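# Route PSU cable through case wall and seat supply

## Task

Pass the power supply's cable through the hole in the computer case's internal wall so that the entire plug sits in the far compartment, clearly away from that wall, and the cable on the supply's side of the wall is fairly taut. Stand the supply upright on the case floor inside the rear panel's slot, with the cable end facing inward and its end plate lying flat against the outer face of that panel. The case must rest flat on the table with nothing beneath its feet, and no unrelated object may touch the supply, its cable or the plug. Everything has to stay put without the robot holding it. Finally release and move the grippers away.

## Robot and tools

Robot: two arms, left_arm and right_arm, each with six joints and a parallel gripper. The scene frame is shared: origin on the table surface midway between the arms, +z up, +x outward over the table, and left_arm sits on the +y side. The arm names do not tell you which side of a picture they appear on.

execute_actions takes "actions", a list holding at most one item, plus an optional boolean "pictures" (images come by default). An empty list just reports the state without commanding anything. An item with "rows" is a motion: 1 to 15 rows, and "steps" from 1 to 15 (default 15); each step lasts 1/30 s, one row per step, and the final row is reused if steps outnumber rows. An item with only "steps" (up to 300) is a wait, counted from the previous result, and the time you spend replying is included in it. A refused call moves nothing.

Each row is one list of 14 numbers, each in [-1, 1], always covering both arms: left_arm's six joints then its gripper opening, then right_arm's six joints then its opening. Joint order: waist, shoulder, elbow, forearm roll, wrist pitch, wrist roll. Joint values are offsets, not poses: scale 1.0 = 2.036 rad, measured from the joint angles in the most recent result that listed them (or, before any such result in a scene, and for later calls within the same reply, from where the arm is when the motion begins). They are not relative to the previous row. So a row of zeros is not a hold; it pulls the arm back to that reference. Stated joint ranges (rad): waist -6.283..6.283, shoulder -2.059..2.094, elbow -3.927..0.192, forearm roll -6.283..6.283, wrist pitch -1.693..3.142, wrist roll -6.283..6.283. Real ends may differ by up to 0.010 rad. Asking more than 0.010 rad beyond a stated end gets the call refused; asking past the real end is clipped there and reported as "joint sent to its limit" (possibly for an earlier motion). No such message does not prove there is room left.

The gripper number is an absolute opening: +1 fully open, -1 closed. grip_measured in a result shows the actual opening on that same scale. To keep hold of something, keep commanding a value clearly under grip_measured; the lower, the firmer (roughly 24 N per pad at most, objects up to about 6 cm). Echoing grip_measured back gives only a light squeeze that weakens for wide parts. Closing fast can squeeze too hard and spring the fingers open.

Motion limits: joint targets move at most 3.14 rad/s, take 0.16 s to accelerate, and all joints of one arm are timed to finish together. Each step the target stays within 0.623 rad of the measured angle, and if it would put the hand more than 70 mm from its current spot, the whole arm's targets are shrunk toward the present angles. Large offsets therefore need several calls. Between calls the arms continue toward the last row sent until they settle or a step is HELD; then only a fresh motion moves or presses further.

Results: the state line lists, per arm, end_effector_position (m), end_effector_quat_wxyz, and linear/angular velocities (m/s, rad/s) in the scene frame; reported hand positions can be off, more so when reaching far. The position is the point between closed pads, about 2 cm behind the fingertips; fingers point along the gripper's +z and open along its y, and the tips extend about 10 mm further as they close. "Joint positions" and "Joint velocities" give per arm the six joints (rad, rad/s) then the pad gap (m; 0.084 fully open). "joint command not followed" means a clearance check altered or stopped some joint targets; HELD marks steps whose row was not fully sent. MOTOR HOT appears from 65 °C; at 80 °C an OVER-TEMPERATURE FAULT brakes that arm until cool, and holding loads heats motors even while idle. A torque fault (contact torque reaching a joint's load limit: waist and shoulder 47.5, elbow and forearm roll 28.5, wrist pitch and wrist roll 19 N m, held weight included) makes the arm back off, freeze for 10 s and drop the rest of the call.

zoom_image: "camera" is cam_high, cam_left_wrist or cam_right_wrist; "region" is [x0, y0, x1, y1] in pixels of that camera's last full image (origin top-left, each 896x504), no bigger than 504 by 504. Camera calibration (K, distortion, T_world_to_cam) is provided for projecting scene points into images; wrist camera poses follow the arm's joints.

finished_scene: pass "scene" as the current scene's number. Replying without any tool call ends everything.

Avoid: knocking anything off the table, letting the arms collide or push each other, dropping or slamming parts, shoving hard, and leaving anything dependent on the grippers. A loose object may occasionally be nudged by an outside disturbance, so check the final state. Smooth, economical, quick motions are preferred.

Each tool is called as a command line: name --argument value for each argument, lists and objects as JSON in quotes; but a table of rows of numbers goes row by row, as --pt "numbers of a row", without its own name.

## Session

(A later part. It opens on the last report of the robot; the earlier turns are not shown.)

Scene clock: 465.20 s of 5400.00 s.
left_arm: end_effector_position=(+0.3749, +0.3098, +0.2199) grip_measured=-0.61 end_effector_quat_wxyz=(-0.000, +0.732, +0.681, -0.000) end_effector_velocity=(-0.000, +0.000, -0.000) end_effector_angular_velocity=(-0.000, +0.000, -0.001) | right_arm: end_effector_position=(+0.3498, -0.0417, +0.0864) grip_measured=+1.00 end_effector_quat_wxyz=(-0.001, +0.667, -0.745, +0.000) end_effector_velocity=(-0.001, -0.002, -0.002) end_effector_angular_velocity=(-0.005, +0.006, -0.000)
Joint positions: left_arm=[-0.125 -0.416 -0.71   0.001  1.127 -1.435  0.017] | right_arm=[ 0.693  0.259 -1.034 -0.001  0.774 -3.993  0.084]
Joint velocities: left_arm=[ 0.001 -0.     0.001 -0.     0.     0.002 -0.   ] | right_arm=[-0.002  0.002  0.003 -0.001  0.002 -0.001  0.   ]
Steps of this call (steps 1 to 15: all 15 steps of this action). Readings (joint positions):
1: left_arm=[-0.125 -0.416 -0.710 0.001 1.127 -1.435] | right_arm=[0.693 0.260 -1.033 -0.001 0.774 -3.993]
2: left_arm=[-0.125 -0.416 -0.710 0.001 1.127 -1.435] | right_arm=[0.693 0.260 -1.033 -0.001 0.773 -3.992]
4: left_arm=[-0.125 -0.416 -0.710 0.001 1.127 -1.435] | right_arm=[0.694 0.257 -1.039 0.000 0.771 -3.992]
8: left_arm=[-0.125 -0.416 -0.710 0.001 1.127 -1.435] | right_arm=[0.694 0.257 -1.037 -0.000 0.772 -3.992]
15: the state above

execute_actions --actions '[{"rows": [[0,0,0,0,0,0,-1,0,-0.06,-0.03,0,0.09,0,1],[0,0,0,0,0,0,-1,0,-0.06,-0.03,0,0.09,0,1],[0,0,0,0,0,0,-1,0,-0.06,-0.03,0,0.09,0,1],[0,0,0,0,0,0,-1,0,-0.06,-0.03,0,0.09,0,1],[0,0,0,0,0,0,-1,0,-0.06,-0.03,0,0.09,0,1],[0,0,0,0,0,0,-1,0,-0.06,-0.03,0,0.09,0,1],[0,0,0,0,0,0,-1,0,-0.06,-0.03,0,0.09,0,1],[0,0,0,0,0,0,-1,0,-0.06,-0.03,0,0.09,0,1],[0,0,0,0,0,0,-1,0.0443,-0.0797,-0.253,0,0.3332,0.8,1]], "steps": 15}]' --pictures false

execute_actions --actions '[{"steps": 25}]' --pictures false

execute_actions --actions '[{"rows": [[0,0,0,0,0,0,-1,0,0,0,0,0,0.788,1]], "steps": 15}]' --pictures false

execute_actions --actions '[{"steps": 20}]'

Scene clock: 477.33 s of 5400.00 s.
left_arm: end_effector_position=(+0.3749, +0.3098, +0.2199) grip_measured=-0.61 end_effector_quat_wxyz=(-0.000, +0.732, +0.681, -0.000) end_effector_velocity=(-0.000, -0.000, -0.001) end_effector_angular_velocity=(-0.000, +0.001, -0.002) | right_arm: end_effector_position=(+0.3506, -0.0264, +0.1964) grip_measured=+1.00 end_effector_quat_wxyz=(-0.000, -0.609, +0.793, -0.000) end_effector_velocity=(+0.029, +0.135, +0.392) end_effector_angular_velocity=(+0.089, -0.124, -1.152)
Joint positions: left_arm=[-0.125 -0.416 -0.71   0.001  1.127 -1.435  0.017] | right_arm=[ 0.717  0.134 -1.212 -0.001  1.078 -3.819  0.084]
Joint velocities: left_arm=[-0.     0.     0.001 -0.    -0.     0.002 -0.   ] | right_arm=[ 0.183 -0.136 -0.953 -0.001  0.938  1.334  0.   ]
Steps of this call (steps 1 to 15: the robot went on to your last target; steps 16 to 90: nothing new was sent; then 8.63 s passed at rest; steps 91 to 105: all 15 steps of this action). Readings (joint positions):
91: left_arm=[-0.125 -0.416 -0.710 0.001 1.127 -1.435] | right_arm=[0.693 0.259 -1.033 -0.001 0.774 -3.993]
92: left_arm=[-0.125 -0.416 -0.710 0.001 1.127 -1.435] | right_arm=[0.693 0.257 -1.034 -0.001 0.779 -3.993]
94: left_arm=[-0.125 -0.416 -0.710 0.001 1.127 -1.435] | right_arm=[0.693 0.234 -1.043 -0.001 0.820 -3.993]
98: left_arm=[-0.125 -0.416 -0.710 0.001 1.127 -1.435] | right_arm=[0.693 0.157 -1.089 -0.001 0.918 -3.993]
105: the state above

Scene clock: 478.17 s of 5400.00 s.
left_arm: end_effector_position=(+0.3749, +0.3098, +0.2199) grip_measured=-0.61 end_effector_quat_wxyz=(-0.000, +0.732, +0.681, -0.000) end_effector_velocity=(-0.001, +0.000, -0.001) end_effector_angular_velocity=(-0.000, +0.002, +0.001) | right_arm: end_effector_position=(+0.3305, +0.0002, +0.3292) grip_measured=+1.00 end_effector_quat_wxyz=(-0.000, +0.033, +0.999, -0.001) end_effector_velocity=(-0.001, +0.001, +0.004) end_effector_angular_velocity=(+0.003, -0.003, -0.142)
Joint positions: left_arm=[-0.125 -0.416 -0.71   0.001  1.127 -1.435  0.017] | right_arm=[ 0.783  0.097 -1.548 -0.001  1.451 -2.378  0.084]
Joint velocities: left_arm=[ 0.    -0.     0.001  0.     0.    -0.001  0.   ] | right_arm=[ 0.002 -0.003 -0.008  0.     0.007  0.144  0.   ]
Steps of this call (steps 1 to 25: the robot went on to your last target). Readings (joint positions):
1: left_arm=[-0.125 -0.416 -0.710 0.001 1.127 -1.435] | right_arm=[0.723 0.130 -1.243 -0.001 1.109 -3.774]
2: left_arm=[-0.125 -0.416 -0.710 0.001 1.127 -1.435] | right_arm=[0.729 0.127 -1.271 -0.001 1.139 -3.726]
4: left_arm=[-0.125 -0.416 -0.710 0.001 1.127 -1.435] | right_arm=[0.739 0.121 -1.323 -0.001 1.199 -3.620]
8: left_arm=[-0.125 -0.416 -0.710 0.001 1.127 -1.435] | right_arm=[0.759 0.110 -1.424 -0.001 1.312 -3.352]
25: the state above

Scene clock: 478.67 s of 5400.00 s.
left_arm: end_effector_position=(+0.3749, +0.3098, +0.2199) grip_measured=-0.61 end_effector_quat_wxyz=(-0.000, +0.732, +0.681, -0.000) end_effector_velocity=(+0.000, +0.000, +0.000) end_effector_angular_velocity=(+0.000, -0.001, +0.002) | right_arm: end_effector_position=(+0.3305, +0.0002, +0.3292) grip_measured=+1.00 end_effector_quat_wxyz=(+0.000, +0.488, +0.873, -0.001) end_effector_velocity=(+0.000, +0.000, +0.001) end_effector_angular_velocity=(+0.001, -0.005, -2.654)
Joint positions: left_arm=[-0.125 -0.416 -0.71   0.001  1.127 -1.435  0.017] | right_arm=[ 0.783  0.097 -1.548 -0.001  1.451 -1.423  0.084]
Joint velocities: left_arm=[-0.     0.    -0.001  0.     0.    -0.002  0.   ] | right_arm=[ 0.    -0.001 -0.002  0.     0.     2.654  0.   ]
Steps of this call (steps 1 to 15: all 15 steps of this action). Readings (joint positions):
1: left_arm=[-0.125 -0.416 -0.710 0.001 1.127 -1.435] | right_arm=[0.783 0.097 -1.548 -0.001 1.451 -2.374]
2: left_arm=[-0.125 -0.416 -0.710 0.001 1.127 -1.435] | right_arm=[0.783 0.097 -1.548 -0.001 1.452 -2.366]
4: left_arm=[-0.125 -0.416 -0.710 0.001 1.127 -1.435] | right_arm=[0.783 0.097 -1.548 -0.001 1.452 -2.318]
8: left_arm=[-0.125 -0.416 -0.710 0.001 1.127 -1.435] | right_arm=[0.783 0.097 -1.548 -0.001 1.452 -2.048]
15: the state above

Scene clock: 479.33 s of 5400.00 s.
left_arm: end_effector_position=(+0.3749, +0.3098, +0.2199) grip_measured=-0.61 end_effector_quat_wxyz=(-0.000, +0.732, +0.681, -0.000) end_effector_velocity=(-0.000, -0.000, -0.000) end_effector_angular_velocity=(-0.000, +0.000, -0.002) | right_arm: end_effector_position=(+0.3305, +0.0002, +0.3292) grip_measured=+1.00 end_effector_quat_wxyz=(+0.000, +0.741, +0.672, -0.000) end_effector_velocity=(+0.000, +0.000, +0.001) end_effector_angular_velocity=(+0.001, -0.001, -0.014)
Joint positions: left_arm=[-0.125 -0.416 -0.71   0.001  1.127 -1.435  0.017] | right_arm=[ 0.783  0.097 -1.548 -0.001  1.451 -0.776  0.084]
Joint velocities: left_arm=[-0.     0.    -0.     0.     0.     0.002 -0.   ] | right_arm=[-0.    -0.    -0.002 -0.     0.     0.014 -0.   ]
Steps of this call (steps 1 to 20: the robot went on to your last target). Readings (joint positions):
1: left_arm=[-0.125 -0.416 -0.710 0.001 1.127 -1.435] | right_arm=[0.783 0.097 -1.548 -0.001 1.451 -1.334]
2: left_arm=[-0.125 -0.416 -0.710 0.001 1.127 -1.435] | right_arm=[0.783 0.097 -1.548 -0.001 1.451 -1.245]
4: left_arm=[-0.125 -0.416 -0.710 0.001 1.127 -1.435] | right_arm=[0.783 0.097 -1.548 -0.001 1.451 -1.075]
8: left_arm=[-0.125 -0.416 -0.710 0.001 1.127 -1.435] | right_arm=[0.783 0.097 -1.548 -0.001 1.451 -0.855]
20: the state above
camera_calibration (this result's frames):
cam_left_wrist: T_world_to_cam=[[0.995397, -0.0930226, -0.0230696, -0.303977], [-0.0929558, -0.995662, 0.00395298, 0.411379], [-0.0233372, -0.00179033, -0.999726, 0.356974], [0, 0, 0, 1]] pos_world=[0.349148, 0.381957, 0.348238]
cam_right_wrist: T_world_to_cam=[[0.995057, -0.097537, -0.0186815, -0.286569], [-0.0976072, -0.995221, -0.00287977, 0.100448], [-0.0183113, 0.00468898, -0.999821, 0.465576], [0, 0, 0, 1]] pos_world=[0.303482, 0.0698335, 0.460429]

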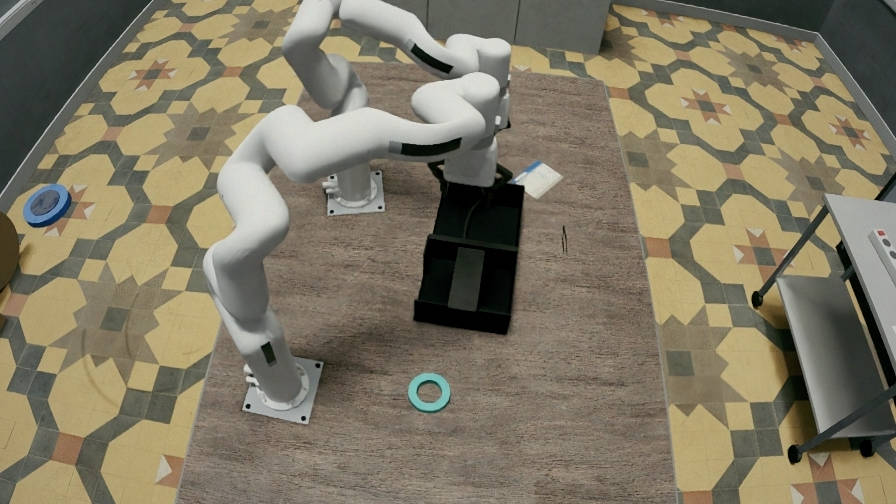

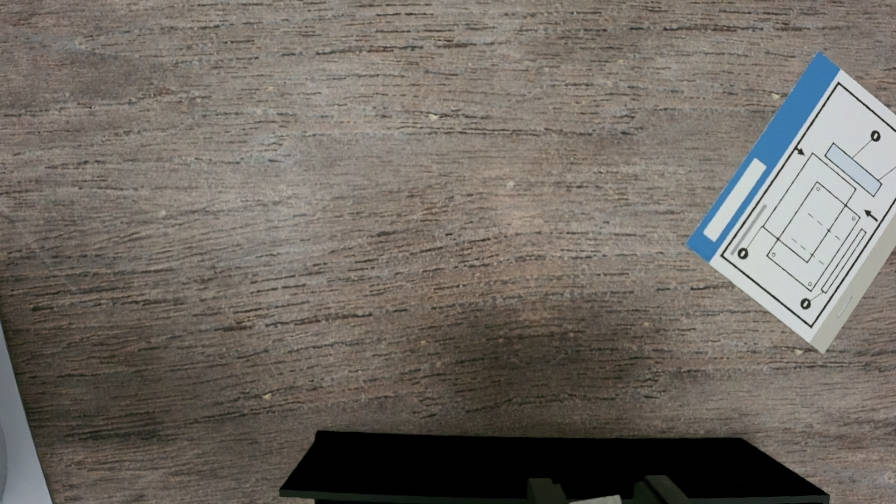

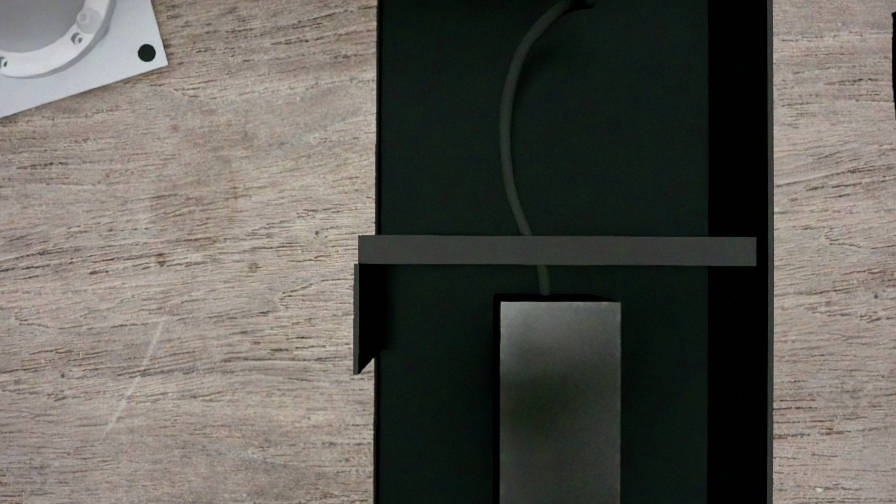

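execute_actions --actions '[{"rows": [[-0.038,0.053,0.001,0,-0.054,0.19,-1,0,0,0,0,0,0,1],[-0.038,0.053,0.001,0,-0.054,0.19,-1,0,0,0,0,0,0,1],[-0.038,0.053,0.001,0,-0.054,0.19,-1,0,0,0,0,0,0,1],[-0.038,0.053,0.001,0,-0.054,0.19,-1,0,0,0,0,0,0,1],[-0.038,0.053,0.001,0,-0.054,0.19,-1,0,0,0,0,0,0,1],[-0.076,0.106,0.002,0,-0.108,0.38,-1,0,0,0,0,0,0,1],[-0.076,0.106,0.002,0,-0.108,0.38,-1,0,0,0,0,0,0,1],[-0.076,0.106,0.002,0,-0.108,0.38,-1,0,0,0,0,0,0,1],[-0.076,0.106,0.002,0,-0.108,0.38,-1,0,0,0,0,0,0,1],[-0.076,0.106,0.002,0,-0.108,0.38,-1,0,0,0,0,0,0,1],[-0.1141,0.1587,0.0025,0,-0.1617,0.5737,-1,0,0,0,0,0,0,1]], "steps": 15}]' --pictures false

execute_actions --actions '[{"steps": 25}]'

Scene clock: 489.37 s of 5400.00 s.
left_arm: end_effector_position=(+0.4125, +0.2474, +0.1497) grip_measured=-0.61 end_effector_quat_wxyz=(-0.000, +0.967, +0.257, -0.000) end_effector_velocity=(+0.064, -0.190, -0.208) end_effector_angular_velocity=(-0.001, +0.009, -2.809) | right_arm: end_effector_position=(+0.3305, +0.0002, +0.3292) grip_measured=+1.00 end_effector_quat_wxyz=(+0.000, +0.741, +0.672, -0.000) end_effector_velocity=(-0.000, -0.000, -0.000) end_effector_angular_velocity=(-0.001, +0.000, +0.001)
Joint positions: left_arm=[-0.291 -0.185 -0.706  0.001  0.891 -0.621  0.017] | right_arm=[ 0.783  0.097 -1.548 -0.001  1.451 -0.776  0.084]
Joint velocities: left_arm=[-0.467  0.648  0.01  -0.    -0.65   2.342 -0.   ] | right_arm=[ 0.    -0.001  0.001 -0.001 -0.    -0.001 -0.   ]
Steps of this call (steps 1 to 15: the robot went on to your last target; steps 16 to 90: nothing new was sent; then 6.53 s passed at rest; steps 91 to 105: all 15 steps of this action). Readings (joint positions):
91: left_arm=[-0.125 -0.416 -0.710 0.001 1.126 -1.435] | right_arm=[0.783 0.097 -1.548 -0.001 1.451 -0.774]
92: left_arm=[-0.126 -0.415 -0.710 0.001 1.125 -1.430] | right_arm=[0.783 0.097 -1.548 -0.001 1.451 -0.774]
94: left_arm=[-0.134 -0.404 -0.710 0.001 1.113 -1.386] | right_arm=[0.783 0.097 -1.548 -0.001 1.451 -0.775]
98: left_arm=[-0.182 -0.337 -0.709 0.001 1.045 -1.154] | right_arm=[0.783 0.097 -1.548 -0.001 1.451 -0.775]
105: the state above

Scene clock: 490.20 s of 5400.00 s.
left_arm: end_effector_position=(+0.4199, +0.2199, +0.1201) grip_measured=-0.61 end_effector_quat_wxyz=(-0.000, +0.999, +0.050, +0.000) end_effector_velocity=(-0.000, -0.000, -0.000) end_effector_angular_velocity=(+0.000, +0.001, +0.000) | right_arm: end_effector_position=(+0.3305, +0.0002, +0.3292) grip_measured=+1.00 end_effector_quat_wxyz=(+0.000, +0.741, +0.672, -0.000) end_effector_velocity=(-0.000, +0.000, -0.000) end_effector_angular_velocity=(-0.000, +0.001, -0.000)
Joint positions: left_arm=[-0.357 -0.093 -0.705  0.001  0.797 -0.267  0.017] | right_arm=[ 0.783  0.097 -1.548 -0.001  1.451 -0.776  0.084]
Joint velocities: left_arm=[-0.001  0.001  0.     0.    -0.    -0.001 -0.   ] | right_arm=[-0.  0. -0.  0.  0.  0. -0.]
Steps of this call (steps 1 to 25: the robot went on to your last target). Readings (joint positions):
1: left_arm=[-0.306 -0.164 -0.705 0.001 0.870 -0.545] | right_arm=[0.783 0.097 -1.548 -0.001 1.451 -0.776]
2: left_arm=[-0.320 -0.145 -0.705 0.001 0.852 -0.476] | right_arm=[0.783 0.097 -1.548 -0.001 1.451 -0.776]
4: left_arm=[-0.339 -0.118 -0.704 0.001 0.825 -0.373] | right_arm=[0.783 0.097 -1.548 -0.001 1.451 -0.776]
8: left_arm=[-0.353 -0.100 -0.705 0.001 0.804 -0.293] | right_arm=[0.783 0.097 -1.548 -0.001 1.451 -0.776]
25: the state above
camera_calibration (this result's frames):
cam_left_wrist: T_world_to_cam=[[0.0774044, -0.996741, -0.0227021, 0.224733], [-0.996984, -0.0775104, 0.00382895, 0.50417], [-0.00557612, 0.0223372, -0.999735, 0.245424], [0, 0, 0, 1]] pos_world=[0.486623, 0.257597, 0.248531]
cam_right_wrist: T_world_to_cam=[[0.995057, -0.097537, -0.0186814, -0.286569], [-0.0976072, -0.995221, -0.00287974, 0.100448], [-0.0183113, 0.00468894, -0.999821, 0.465576], [0, 0, 0, 1]] pos_world=[0.303482, 0.0698335, 0.460428]

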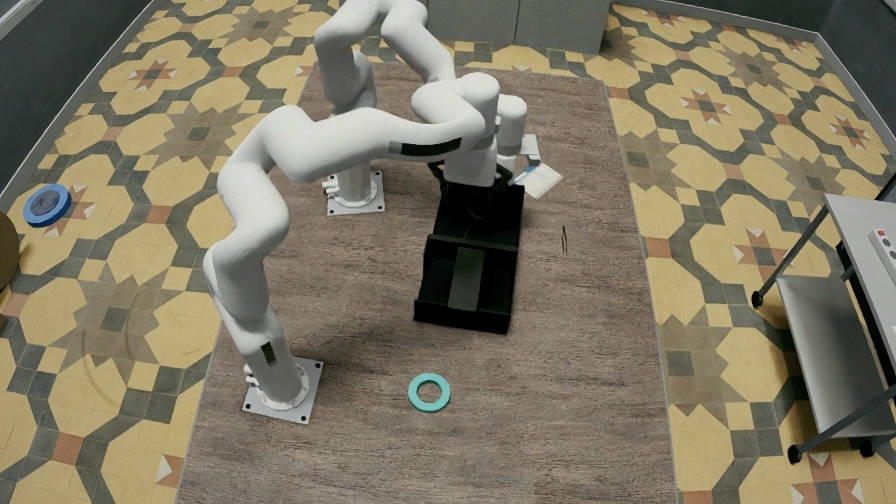

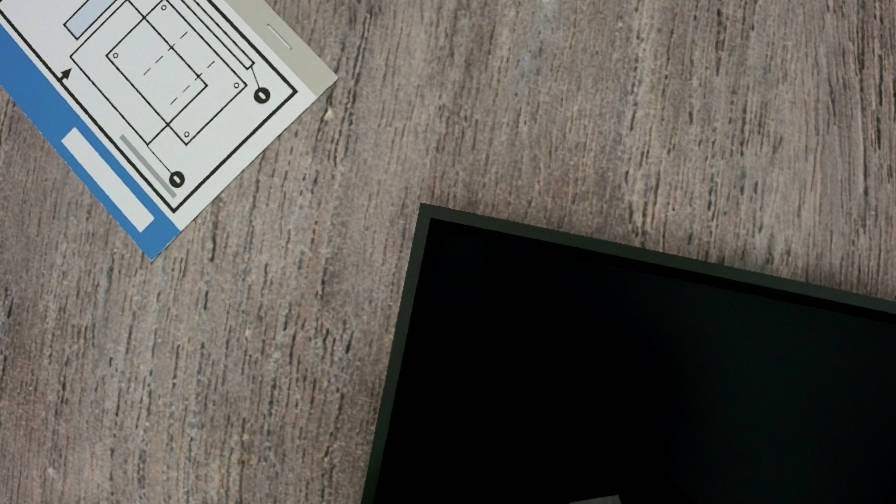

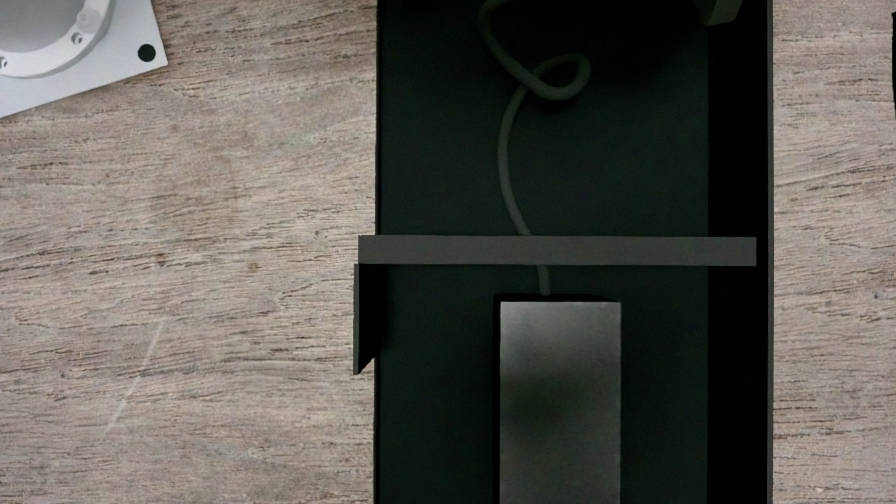

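execute_actions --actions '[{"rows": [[0,0.046,0.014,0,-0.06,0,-1,0,0,0,0,0,0,1],[0,0.046,0.014,0,-0.06,0,-1,0,0,0,0,0,0,1],[0,0.046,0.014,0,-0.06,0,-1,0,0,0,0,0,0,1],[0,0.046,0.014,0,-0.06,0,-1,0,0,0,0,0,0,1],[0,0.046,0.014,0,-0.06,0,-1,0,0,0,0,0,0,1],[0,0.046,0.014,0,-0.06,0,-1,0,0,0,0,0,0,1],[0,0.0923,0.0278,0,-0.1196,0,-1,0,0,0,0,0,0,1]], "steps": 15}]' --pictures false

execute_actions --actions '[{"steps": 20}]' --pictures false

execute_actions --actions '[{"rows": [[0,0,0,0,0,0,0.2,0,0,0,0,0,0,1]], "steps": 15}]' --pictures false

execute_actions --actions '[{"rows": [[0,-0.2,-0.1,0,0.3,0,0.2,0,0,0,0,0,0,1]], "steps": 15}]' --pictures false

execute_actions --actions '[{"steps": 20}]'

Scene clock: 497.40 s of 5400.00 s.
left_arm: end_effector_position=(+0.4208, +0.2194, +0.0486) grip_measured=-0.61 end_effector_quat_wxyz=(-0.000, +0.999, +0.049, +0.001) end_effector_velocity=(+0.050, -0.016, +0.001) end_effector_angular_velocity=(-0.029, -0.156, -0.008) | right_arm: end_effector_position=(+0.3305, +0.0002, +0.3292) grip_measured=+1.00 end_effector_quat_wxyz=(+0.000, +0.741, +0.672, -0.000) end_effector_velocity=(-0.000, -0.000, -0.001) end_effector_angular_velocity=(-0.001, +0.001, +0.001)
Joint positions: left_arm=[-0.358  0.081 -0.653  0.001  0.57  -0.268  0.017] | right_arm=[ 0.783  0.097 -1.548 -0.001  1.451 -0.776  0.084]
Joint velocities: left_arm=[-0.018  0.063 -0.039 -0.004 -0.183 -0.006 -0.001] | right_arm=[ 0.     0.     0.001 -0.     0.    -0.001 -0.   ]
Steps of this call (steps 1 to 15: the robot went on to your last target; steps 16 to 90: nothing new was sent; then 3.70 s passed at rest; steps 91 to 105: all 15 steps of this action). Readings (joint positions):
91: left_arm=[-0.357 -0.093 -0.704 0.001 0.797 -0.267] | right_arm=[0.783 0.097 -1.548 -0.001 1.451 -0.776]
92: left_arm=[-0.357 -0.091 -0.704 0.001 0.793 -0.267] | right_arm=[0.783 0.097 -1.548 -0.001 1.451 -0.776]
94: left_arm=[-0.357 -0.066 -0.699 0.001 0.756 -0.267] | right_arm=[0.783 0.097 -1.548 -0.001 1.451 -0.776]
98: left_arm=[-0.357 -0.010 -0.677 0.001 0.692 -0.267] | right_arm=[0.783 0.097 -1.548 -0.001 1.451 -0.776]
105: the state above

Scene clock: 498.07 s of 5400.00 s.
left_arm: end_effector_position=(+0.4218, +0.2194, +0.0448) grip_measured=-0.61 end_effector_quat_wxyz=(+0.000, +0.999, +0.049, +0.003) end_effector_velocity=(-0.002, +0.001, -0.002) end_effector_angular_velocity=(+0.001, +0.006, -0.001) | right_arm: end_effector_position=(+0.3305, +0.0002, +0.3292) grip_measured=+1.00 end_effector_quat_wxyz=(+0.000, +0.741, +0.672, -0.000) end_effector_velocity=(-0.000, -0.000, -0.000) end_effector_angular_velocity=(-0.001, +0.000, +0.000)
Joint positions: left_arm=[-0.358  0.093 -0.651  0.001  0.553 -0.267  0.017] | right_arm=[ 0.783  0.097 -1.548 -0.001  1.451 -0.776  0.084]
Joint velocities: left_arm=[ 0.     0.003  0.003 -0.     0.     0.001  0.   ] | right_arm=[ 0.    -0.     0.    -0.001  0.    -0.    -0.   ]
Steps of this call (steps 1 to 20: the robot went on to your last target). Readings (joint positions):
1: left_arm=[-0.359 0.083 -0.654 0.001 0.565 -0.268] | right_arm=[0.783 0.097 -1.548 -0.001 1.451 -0.776]
2: left_arm=[-0.359 0.085 -0.654 0.001 0.562 -0.268] | right_arm=[0.783 0.097 -1.548 -0.001 1.451 -0.776]
4: left_arm=[-0.358 0.087 -0.653 0.001 0.557 -0.268] | right_arm=[0.783 0.097 -1.548 -0.001 1.451 -0.776]
8: left_arm=[-0.358 0.089 -0.652 0.001 0.554 -0.268] | right_arm=[0.783 0.097 -1.548 -0.001 1.451 -0.776]
20: the state above

Scene clock: 498.57 s of 5400.00 s.
left_arm: end_effector_position=(+0.4214, +0.2186, +0.0441) grip_measured=+0.17 end_effector_quat_wxyz=(+0.000, +0.999, +0.048, +0.002) end_effector_velocity=(+0.001, +0.001, +0.002) end_effector_angular_velocity=(-0.001, -0.002, +0.005) | right_arm: end_effector_position=(+0.3305, +0.0002, +0.3292) grip_measured=+1.00 end_effector_quat_wxyz=(+0.000, +0.741, +0.672, -0.000) end_effector_velocity=(-0.000, -0.000, -0.001) end_effector_angular_velocity=(-0.002, +0.001, +0.000)
Joint positions: left_arm=[-0.36   0.095 -0.651  0.001  0.552 -0.267  0.051] | right_arm=[ 0.783  0.097 -1.548 -0.001  1.451 -0.776  0.084]
Joint velocities: left_arm=[ 0.003 -0.005  0.    -0.001  0.002 -0.001 -0.001] | right_arm=[-0.     0.     0.001 -0.001  0.    -0.     0.   ]
Steps of this call (steps 1 to 15: all 15 steps of this action). Readings (joint positions):
1: left_arm=[-0.358 0.093 -0.651 0.001 0.553 -0.267] | right_arm=[0.783 0.097 -1.548 -0.001 1.451 -0.776]
2: left_arm=[-0.359 0.093 -0.651 0.000 0.552 -0.267] | right_arm=[0.783 0.097 -1.548 -0.001 1.451 -0.776]
4: left_arm=[-0.363 0.094 -0.651 -0.000 0.551 -0.267] | right_arm=[0.783 0.097 -1.548 -0.001 1.451 -0.776]
8: left_arm=[-0.364 0.093 -0.652 -0.000 0.551 -0.267] | right_arm=[0.783 0.097 -1.548 -0.001 1.451 -0.776]
15: the state above

Scene clock: 499.07 s of 5400.00 s.
left_arm: end_effector_position=(+0.4181, +0.2212, +0.1833) grip_measured=+0.19 end_effector_quat_wxyz=(-0.001, +0.999, +0.050, -0.002) end_effector_velocity=(-0.058, -0.000, +0.358) end_effector_angular_velocity=(-0.012, -0.061, -0.023) | right_arm: end_effector_position=(+0.3305, +0.0002, +0.3292) grip_measured=+1.00 end_effector_quat_wxyz=(+0.000, +0.741, +0.672, -0.000) end_effector_velocity=(+0.000, -0.000, -0.000) end_effector_angular_velocity=(-0.000, -0.001, -0.000)
Joint positions: left_arm=[-0.355 -0.201 -0.795  0.001  1.    -0.267  0.052] | right_arm=[ 0.783  0.097 -1.548 -0.001  1.451 -0.776  0.084]
Joint velocities: left_arm=[-0.024 -0.706 -0.375 -0.002  1.018  0.002  0.   ] | right_arm=[-0.     0.    -0.    -0.001 -0.     0.    -0.   ]
Steps of this call (steps 1 to 15: all 15 steps of this action). Readings (joint positions):
1: left_arm=[-0.360 0.094 -0.651 0.001 0.552 -0.267] | right_arm=[0.783 0.097 -1.548 -0.001 1.451 -0.776]
2: left_arm=[-0.359 0.092 -0.651 0.001 0.557 -0.267] | right_arm=[0.783 0.097 -1.548 -0.001 1.451 -0.776]
4: left_arm=[-0.356 0.070 -0.656 0.001 0.603 -0.267] | right_arm=[0.783 0.097 -1.548 -0.001 1.451 -0.776]
8: left_arm=[-0.352 -0.033 -0.708 0.002 0.755 -0.267] | right_arm=[0.783 0.097 -1.548 -0.001 1.451 -0.776]
15: the state above

Scene clock: 499.73 s of 5400.00 s.
left_arm: end_effector_position=(+0.4037, +0.2218, +0.2393) grip_measured=+0.19 end_effector_quat_wxyz=(+0.000, +0.999, +0.048, +0.002) end_effector_velocity=(+0.000, -0.000, +0.002) end_effector_angular_velocity=(-0.001, -0.004, -0.001) | right_arm: end_effector_position=(+0.3305, +0.0002, +0.3292) grip_measured=+1.00 end_effector_quat_wxyz=(+0.000, +0.741, +0.672, -0.000) end_effector_velocity=(+0.000, +0.001, +0.001) end_effector_angular_velocity=(+0.002, -0.002, +0.000)
Joint positions: left_arm=[-0.36  -0.312 -0.854  0.001  1.162 -0.267  0.052] | right_arm=[ 0.783  0.097 -1.548 -0.001  1.451 -0.776  0.084]
Joint velocities: left_arm=[-0.    -0.004 -0.003 -0.     0.002  0.001  0.   ] | right_arm=[ 0.     0.    -0.002  0.    -0.    -0.    -0.   ]
Steps of this call (steps 1 to 20: the robot went on to your last target). Readings (joint positions):
1: left_arm=[-0.356 -0.224 -0.807 0.001 1.034 -0.267] | right_arm=[0.783 0.097 -1.548 -0.001 1.451 -0.776]
2: left_arm=[-0.357 -0.246 -0.819 0.001 1.066 -0.267] | right_arm=[0.783 0.097 -1.548 -0.001 1.451 -0.776]
4: left_arm=[-0.358 -0.281 -0.839 0.001 1.113 -0.267] | right_arm=[0.783 0.097 -1.548 -0.001 1.451 -0.776]
8: left_arm=[-0.359 -0.304 -0.849 0.001 1.150 -0.267] | right_arm=[0.783 0.097 -1.548 -0.001 1.451 -0.776]
20: the state above
camera_calibration (this result's frames):
cam_left_wrist: T_world_to_cam=[[0.0744572, -0.996978, -0.0221485, 0.231663], [-0.997222, -0.0744891, 0.00062085, 0.487867], [-0.00226879, 0.0220407, -0.999754, 0.363173], [0, 0, 0, 1]] pos_world=[0.470087, 0.259299, 0.367912]
cam_right_wrist: T_world_to_cam=[[0.995057, -0.0975369, -0.0186812, -0.286569], [-0.0976071, -0.995221, -0.0028801, 0.100448], [-0.018311, 0.00468928, -0.999821, 0.465576], [0, 0, 0, 1]] pos_world=[0.303482, 0.0698336, 0.460429]

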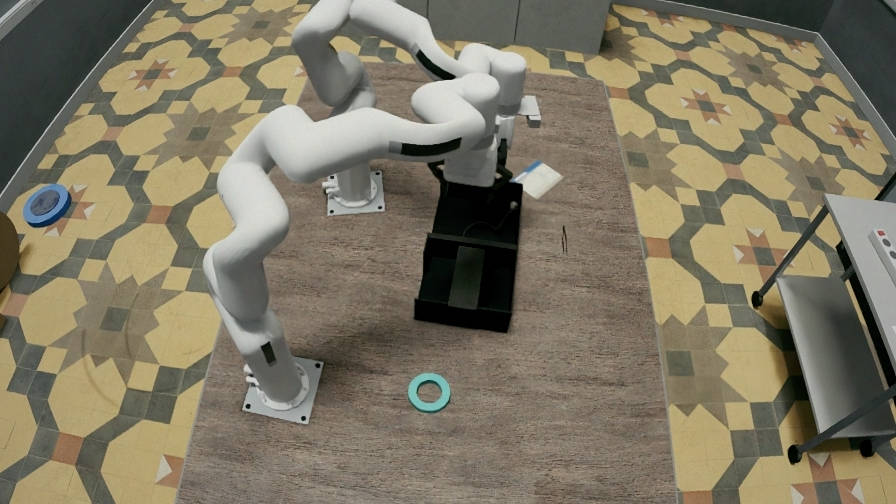

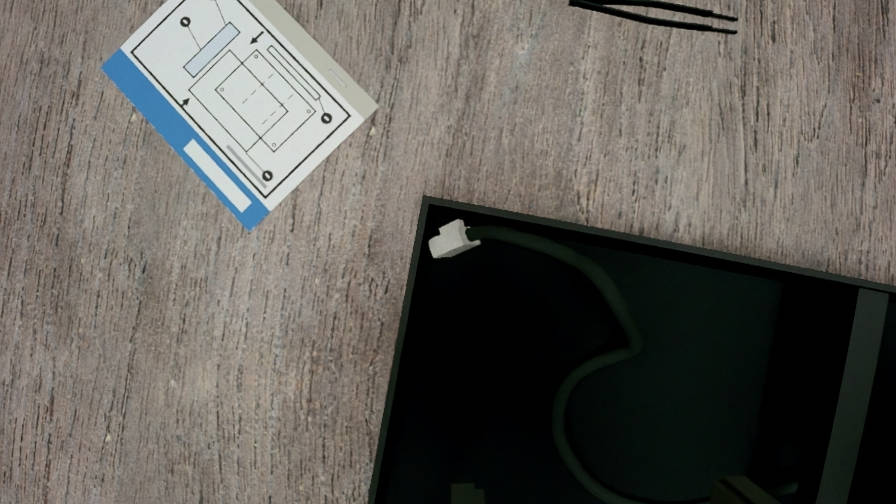

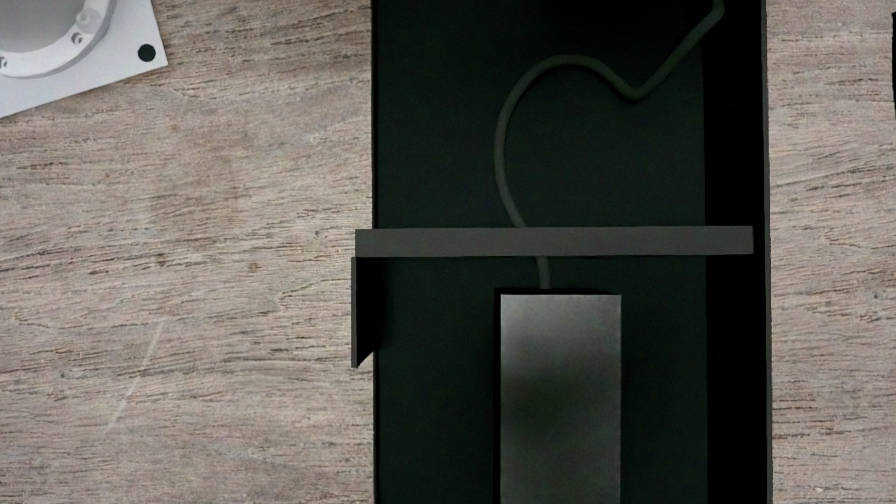

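execute_actions --actions '[{"rows": [[0.3,-0.08,0,0,0.08,0,1,-0.1976,-0.0982,0.2244,0,-0.1262,-0.1955,1]], "steps": 15}]' --pictures false

execute_actions --actions '[{"steps": 20}]'

Scene clock: 505.23 s of 5400.00 s.
left_arm: end_effector_position=(+0.3744, +0.3691, +0.2711) grip_measured=+1.00 end_effector_quat_wxyz=(-0.000, +0.969, +0.245, +0.002) end_effector_velocity=(-0.146, +0.328, +0.073) end_effector_angular_velocity=(-0.001, +0.002, +0.978) | right_arm: end_effector_position=(+0.3706, -0.1431, +0.2718) grip_measured=+1.00 end_effector_quat_wxyz=(+0.000, +0.742, +0.671, -0.001) end_effector_velocity=(+0.022, -0.346, -0.144) end_effector_angular_velocity=(+0.000, +0.002, -0.006)
Joint positions: left_arm=[ 0.04  -0.419 -0.854  0.001  1.269 -0.267  0.084] | right_arm=[ 0.487 -0.049 -1.212 -0.001  1.263 -1.068  0.084]
Joint velocities: left_arm=[ 0.979 -0.26   0.002 -0.     0.261  0.001  0.   ] | right_arm=[-0.704 -0.351  0.802  0.    -0.449 -0.698  0.   ]
Steps of this call (steps 1 to 15: the robot went on to your last target; steps 16 to 90: nothing new was sent; then 2.00 s passed at rest; steps 91 to 105: all 15 steps of this action). Readings (joint positions):
91: left_arm=[-0.359 -0.313 -0.854 0.001 1.162 -0.267] | right_arm=[0.783 0.097 -1.547 -0.001 1.451 -0.776]
92: left_arm=[-0.356 -0.313 -0.854 0.001 1.164 -0.267] | right_arm=[0.780 0.096 -1.544 -0.001 1.448 -0.780]
94: left_arm=[-0.319 -0.323 -0.853 0.000 1.174 -0.266] | right_arm=[0.751 0.079 -1.508 -0.000 1.426 -0.813]
98: left_arm=[-0.185 -0.359 -0.855 0.001 1.209 -0.267] | right_arm=[0.650 0.032 -1.397 -0.001 1.367 -0.906]
105: the state above

Scene clock: 505.90 s of 5400.00 s.
left_arm: end_effector_position=(+0.3360, +0.4342, +0.2863) grip_measured=+1.00 end_effector_quat_wxyz=(-0.001, +0.938, +0.346, +0.002) end_effector_velocity=(-0.001, +0.002, +0.000) end_effector_angular_velocity=(+0.000, -0.000, +0.005) | right_arm: end_effector_position=(+0.3702, -0.1946, +0.2499) grip_measured=+1.00 end_effector_quat_wxyz=(+0.000, +0.742, +0.671, -0.001) end_effector_velocity=(-0.000, -0.002, -0.001) end_effector_angular_velocity=(-0.000, +0.001, -0.002)
Joint positions: left_arm=[ 0.25  -0.475 -0.854  0.001  1.325 -0.267  0.084] | right_arm=[ 0.381 -0.102 -1.091 -0.001  1.194 -1.173  0.084]
Joint velocities: left_arm=[ 0.006 -0.002  0.     0.     0.001  0.001 -0.   ] | right_arm=[-0.003 -0.001  0.003 -0.    -0.001 -0.001 -0.   ]
Steps of this call (steps 1 to 20: the robot went on to your last target). Readings (joint positions):
1: left_arm=[0.073 -0.427 -0.854 0.001 1.277 -0.267] | right_arm=[0.464 -0.061 -1.185 -0.001 1.248 -1.091]
2: left_arm=[0.106 -0.436 -0.854 0.001 1.286 -0.267] | right_arm=[0.441 -0.072 -1.160 -0.001 1.234 -1.112]
4: left_arm=[0.168 -0.453 -0.854 0.001 1.303 -0.267] | right_arm=[0.410 -0.087 -1.124 -0.001 1.215 -1.143]
8: left_arm=[0.231 -0.470 -0.854 0.001 1.319 -0.267] | right_arm=[0.389 -0.099 -1.100 -0.001 1.199 -1.166]
20: the state above
camera_calibration (this result's frames):
cam_left_wrist: T_world_to_cam=[[0.632129, -0.774545, -0.0222101, 0.165585], [-0.774724, -0.6323, 0.000858428, 0.603534], [-0.0147083, 0.016664, -0.999753, 0.411849], [0, 0, 0, 1]] pos_world=[0.368958, 0.503005, 0.414907]
cam_right_wrist: T_world_to_cam=[[0.99468, -0.101247, -0.0190089, -0.347005], [-0.101324, -0.994848, -0.00315448, -0.0881972], [-0.0185916, 0.00506376, -0.999814, 0.388103], [0, 0, 0, 1]] pos_world=[0.343437, -0.124841, 0.381156]

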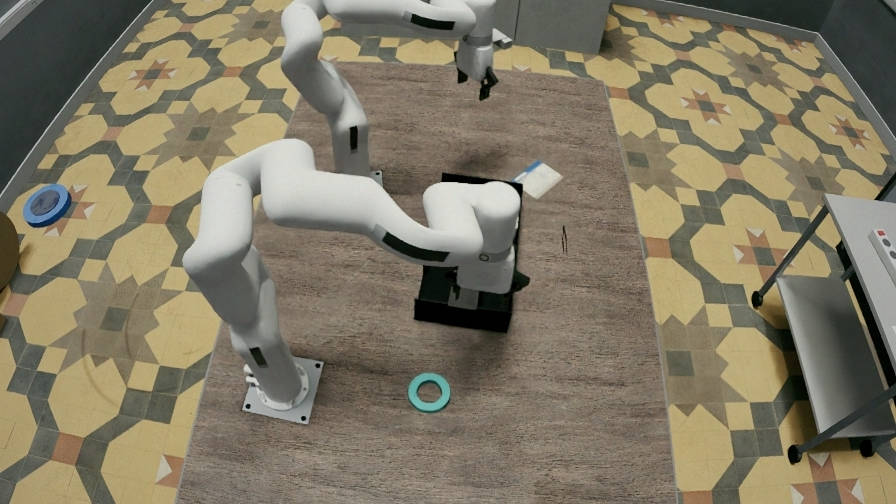

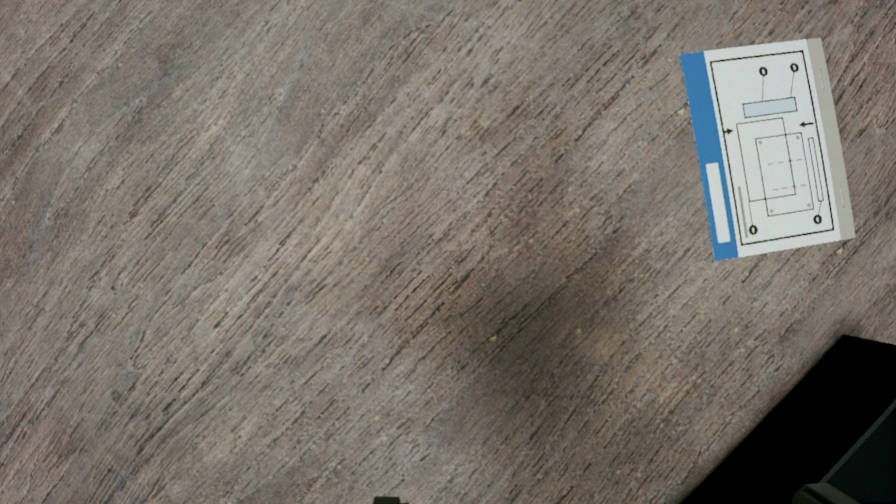

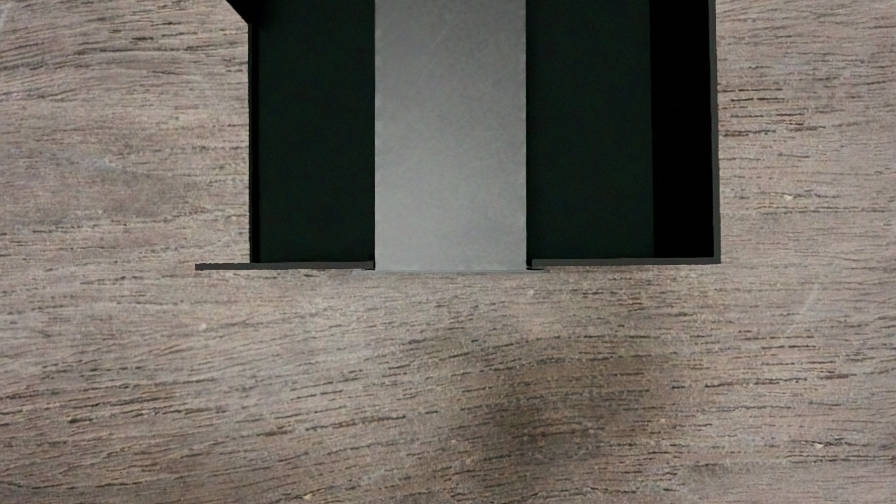

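zoom_image --camera "cam_right_wrist" --region '[330, 220, 570, 310]'

Region (330, 220, 570, 310) of cam_right_wrist's 896x504 image, scaled by 2.100, with more detail than that image has; it fills the top 189 rows of this view, and the rest is white.

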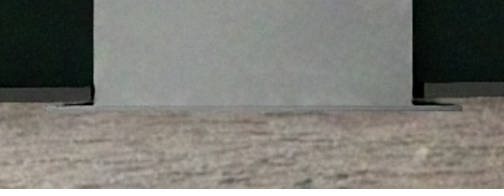

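finished_scene --scene 1

The scene is finished: the task was done.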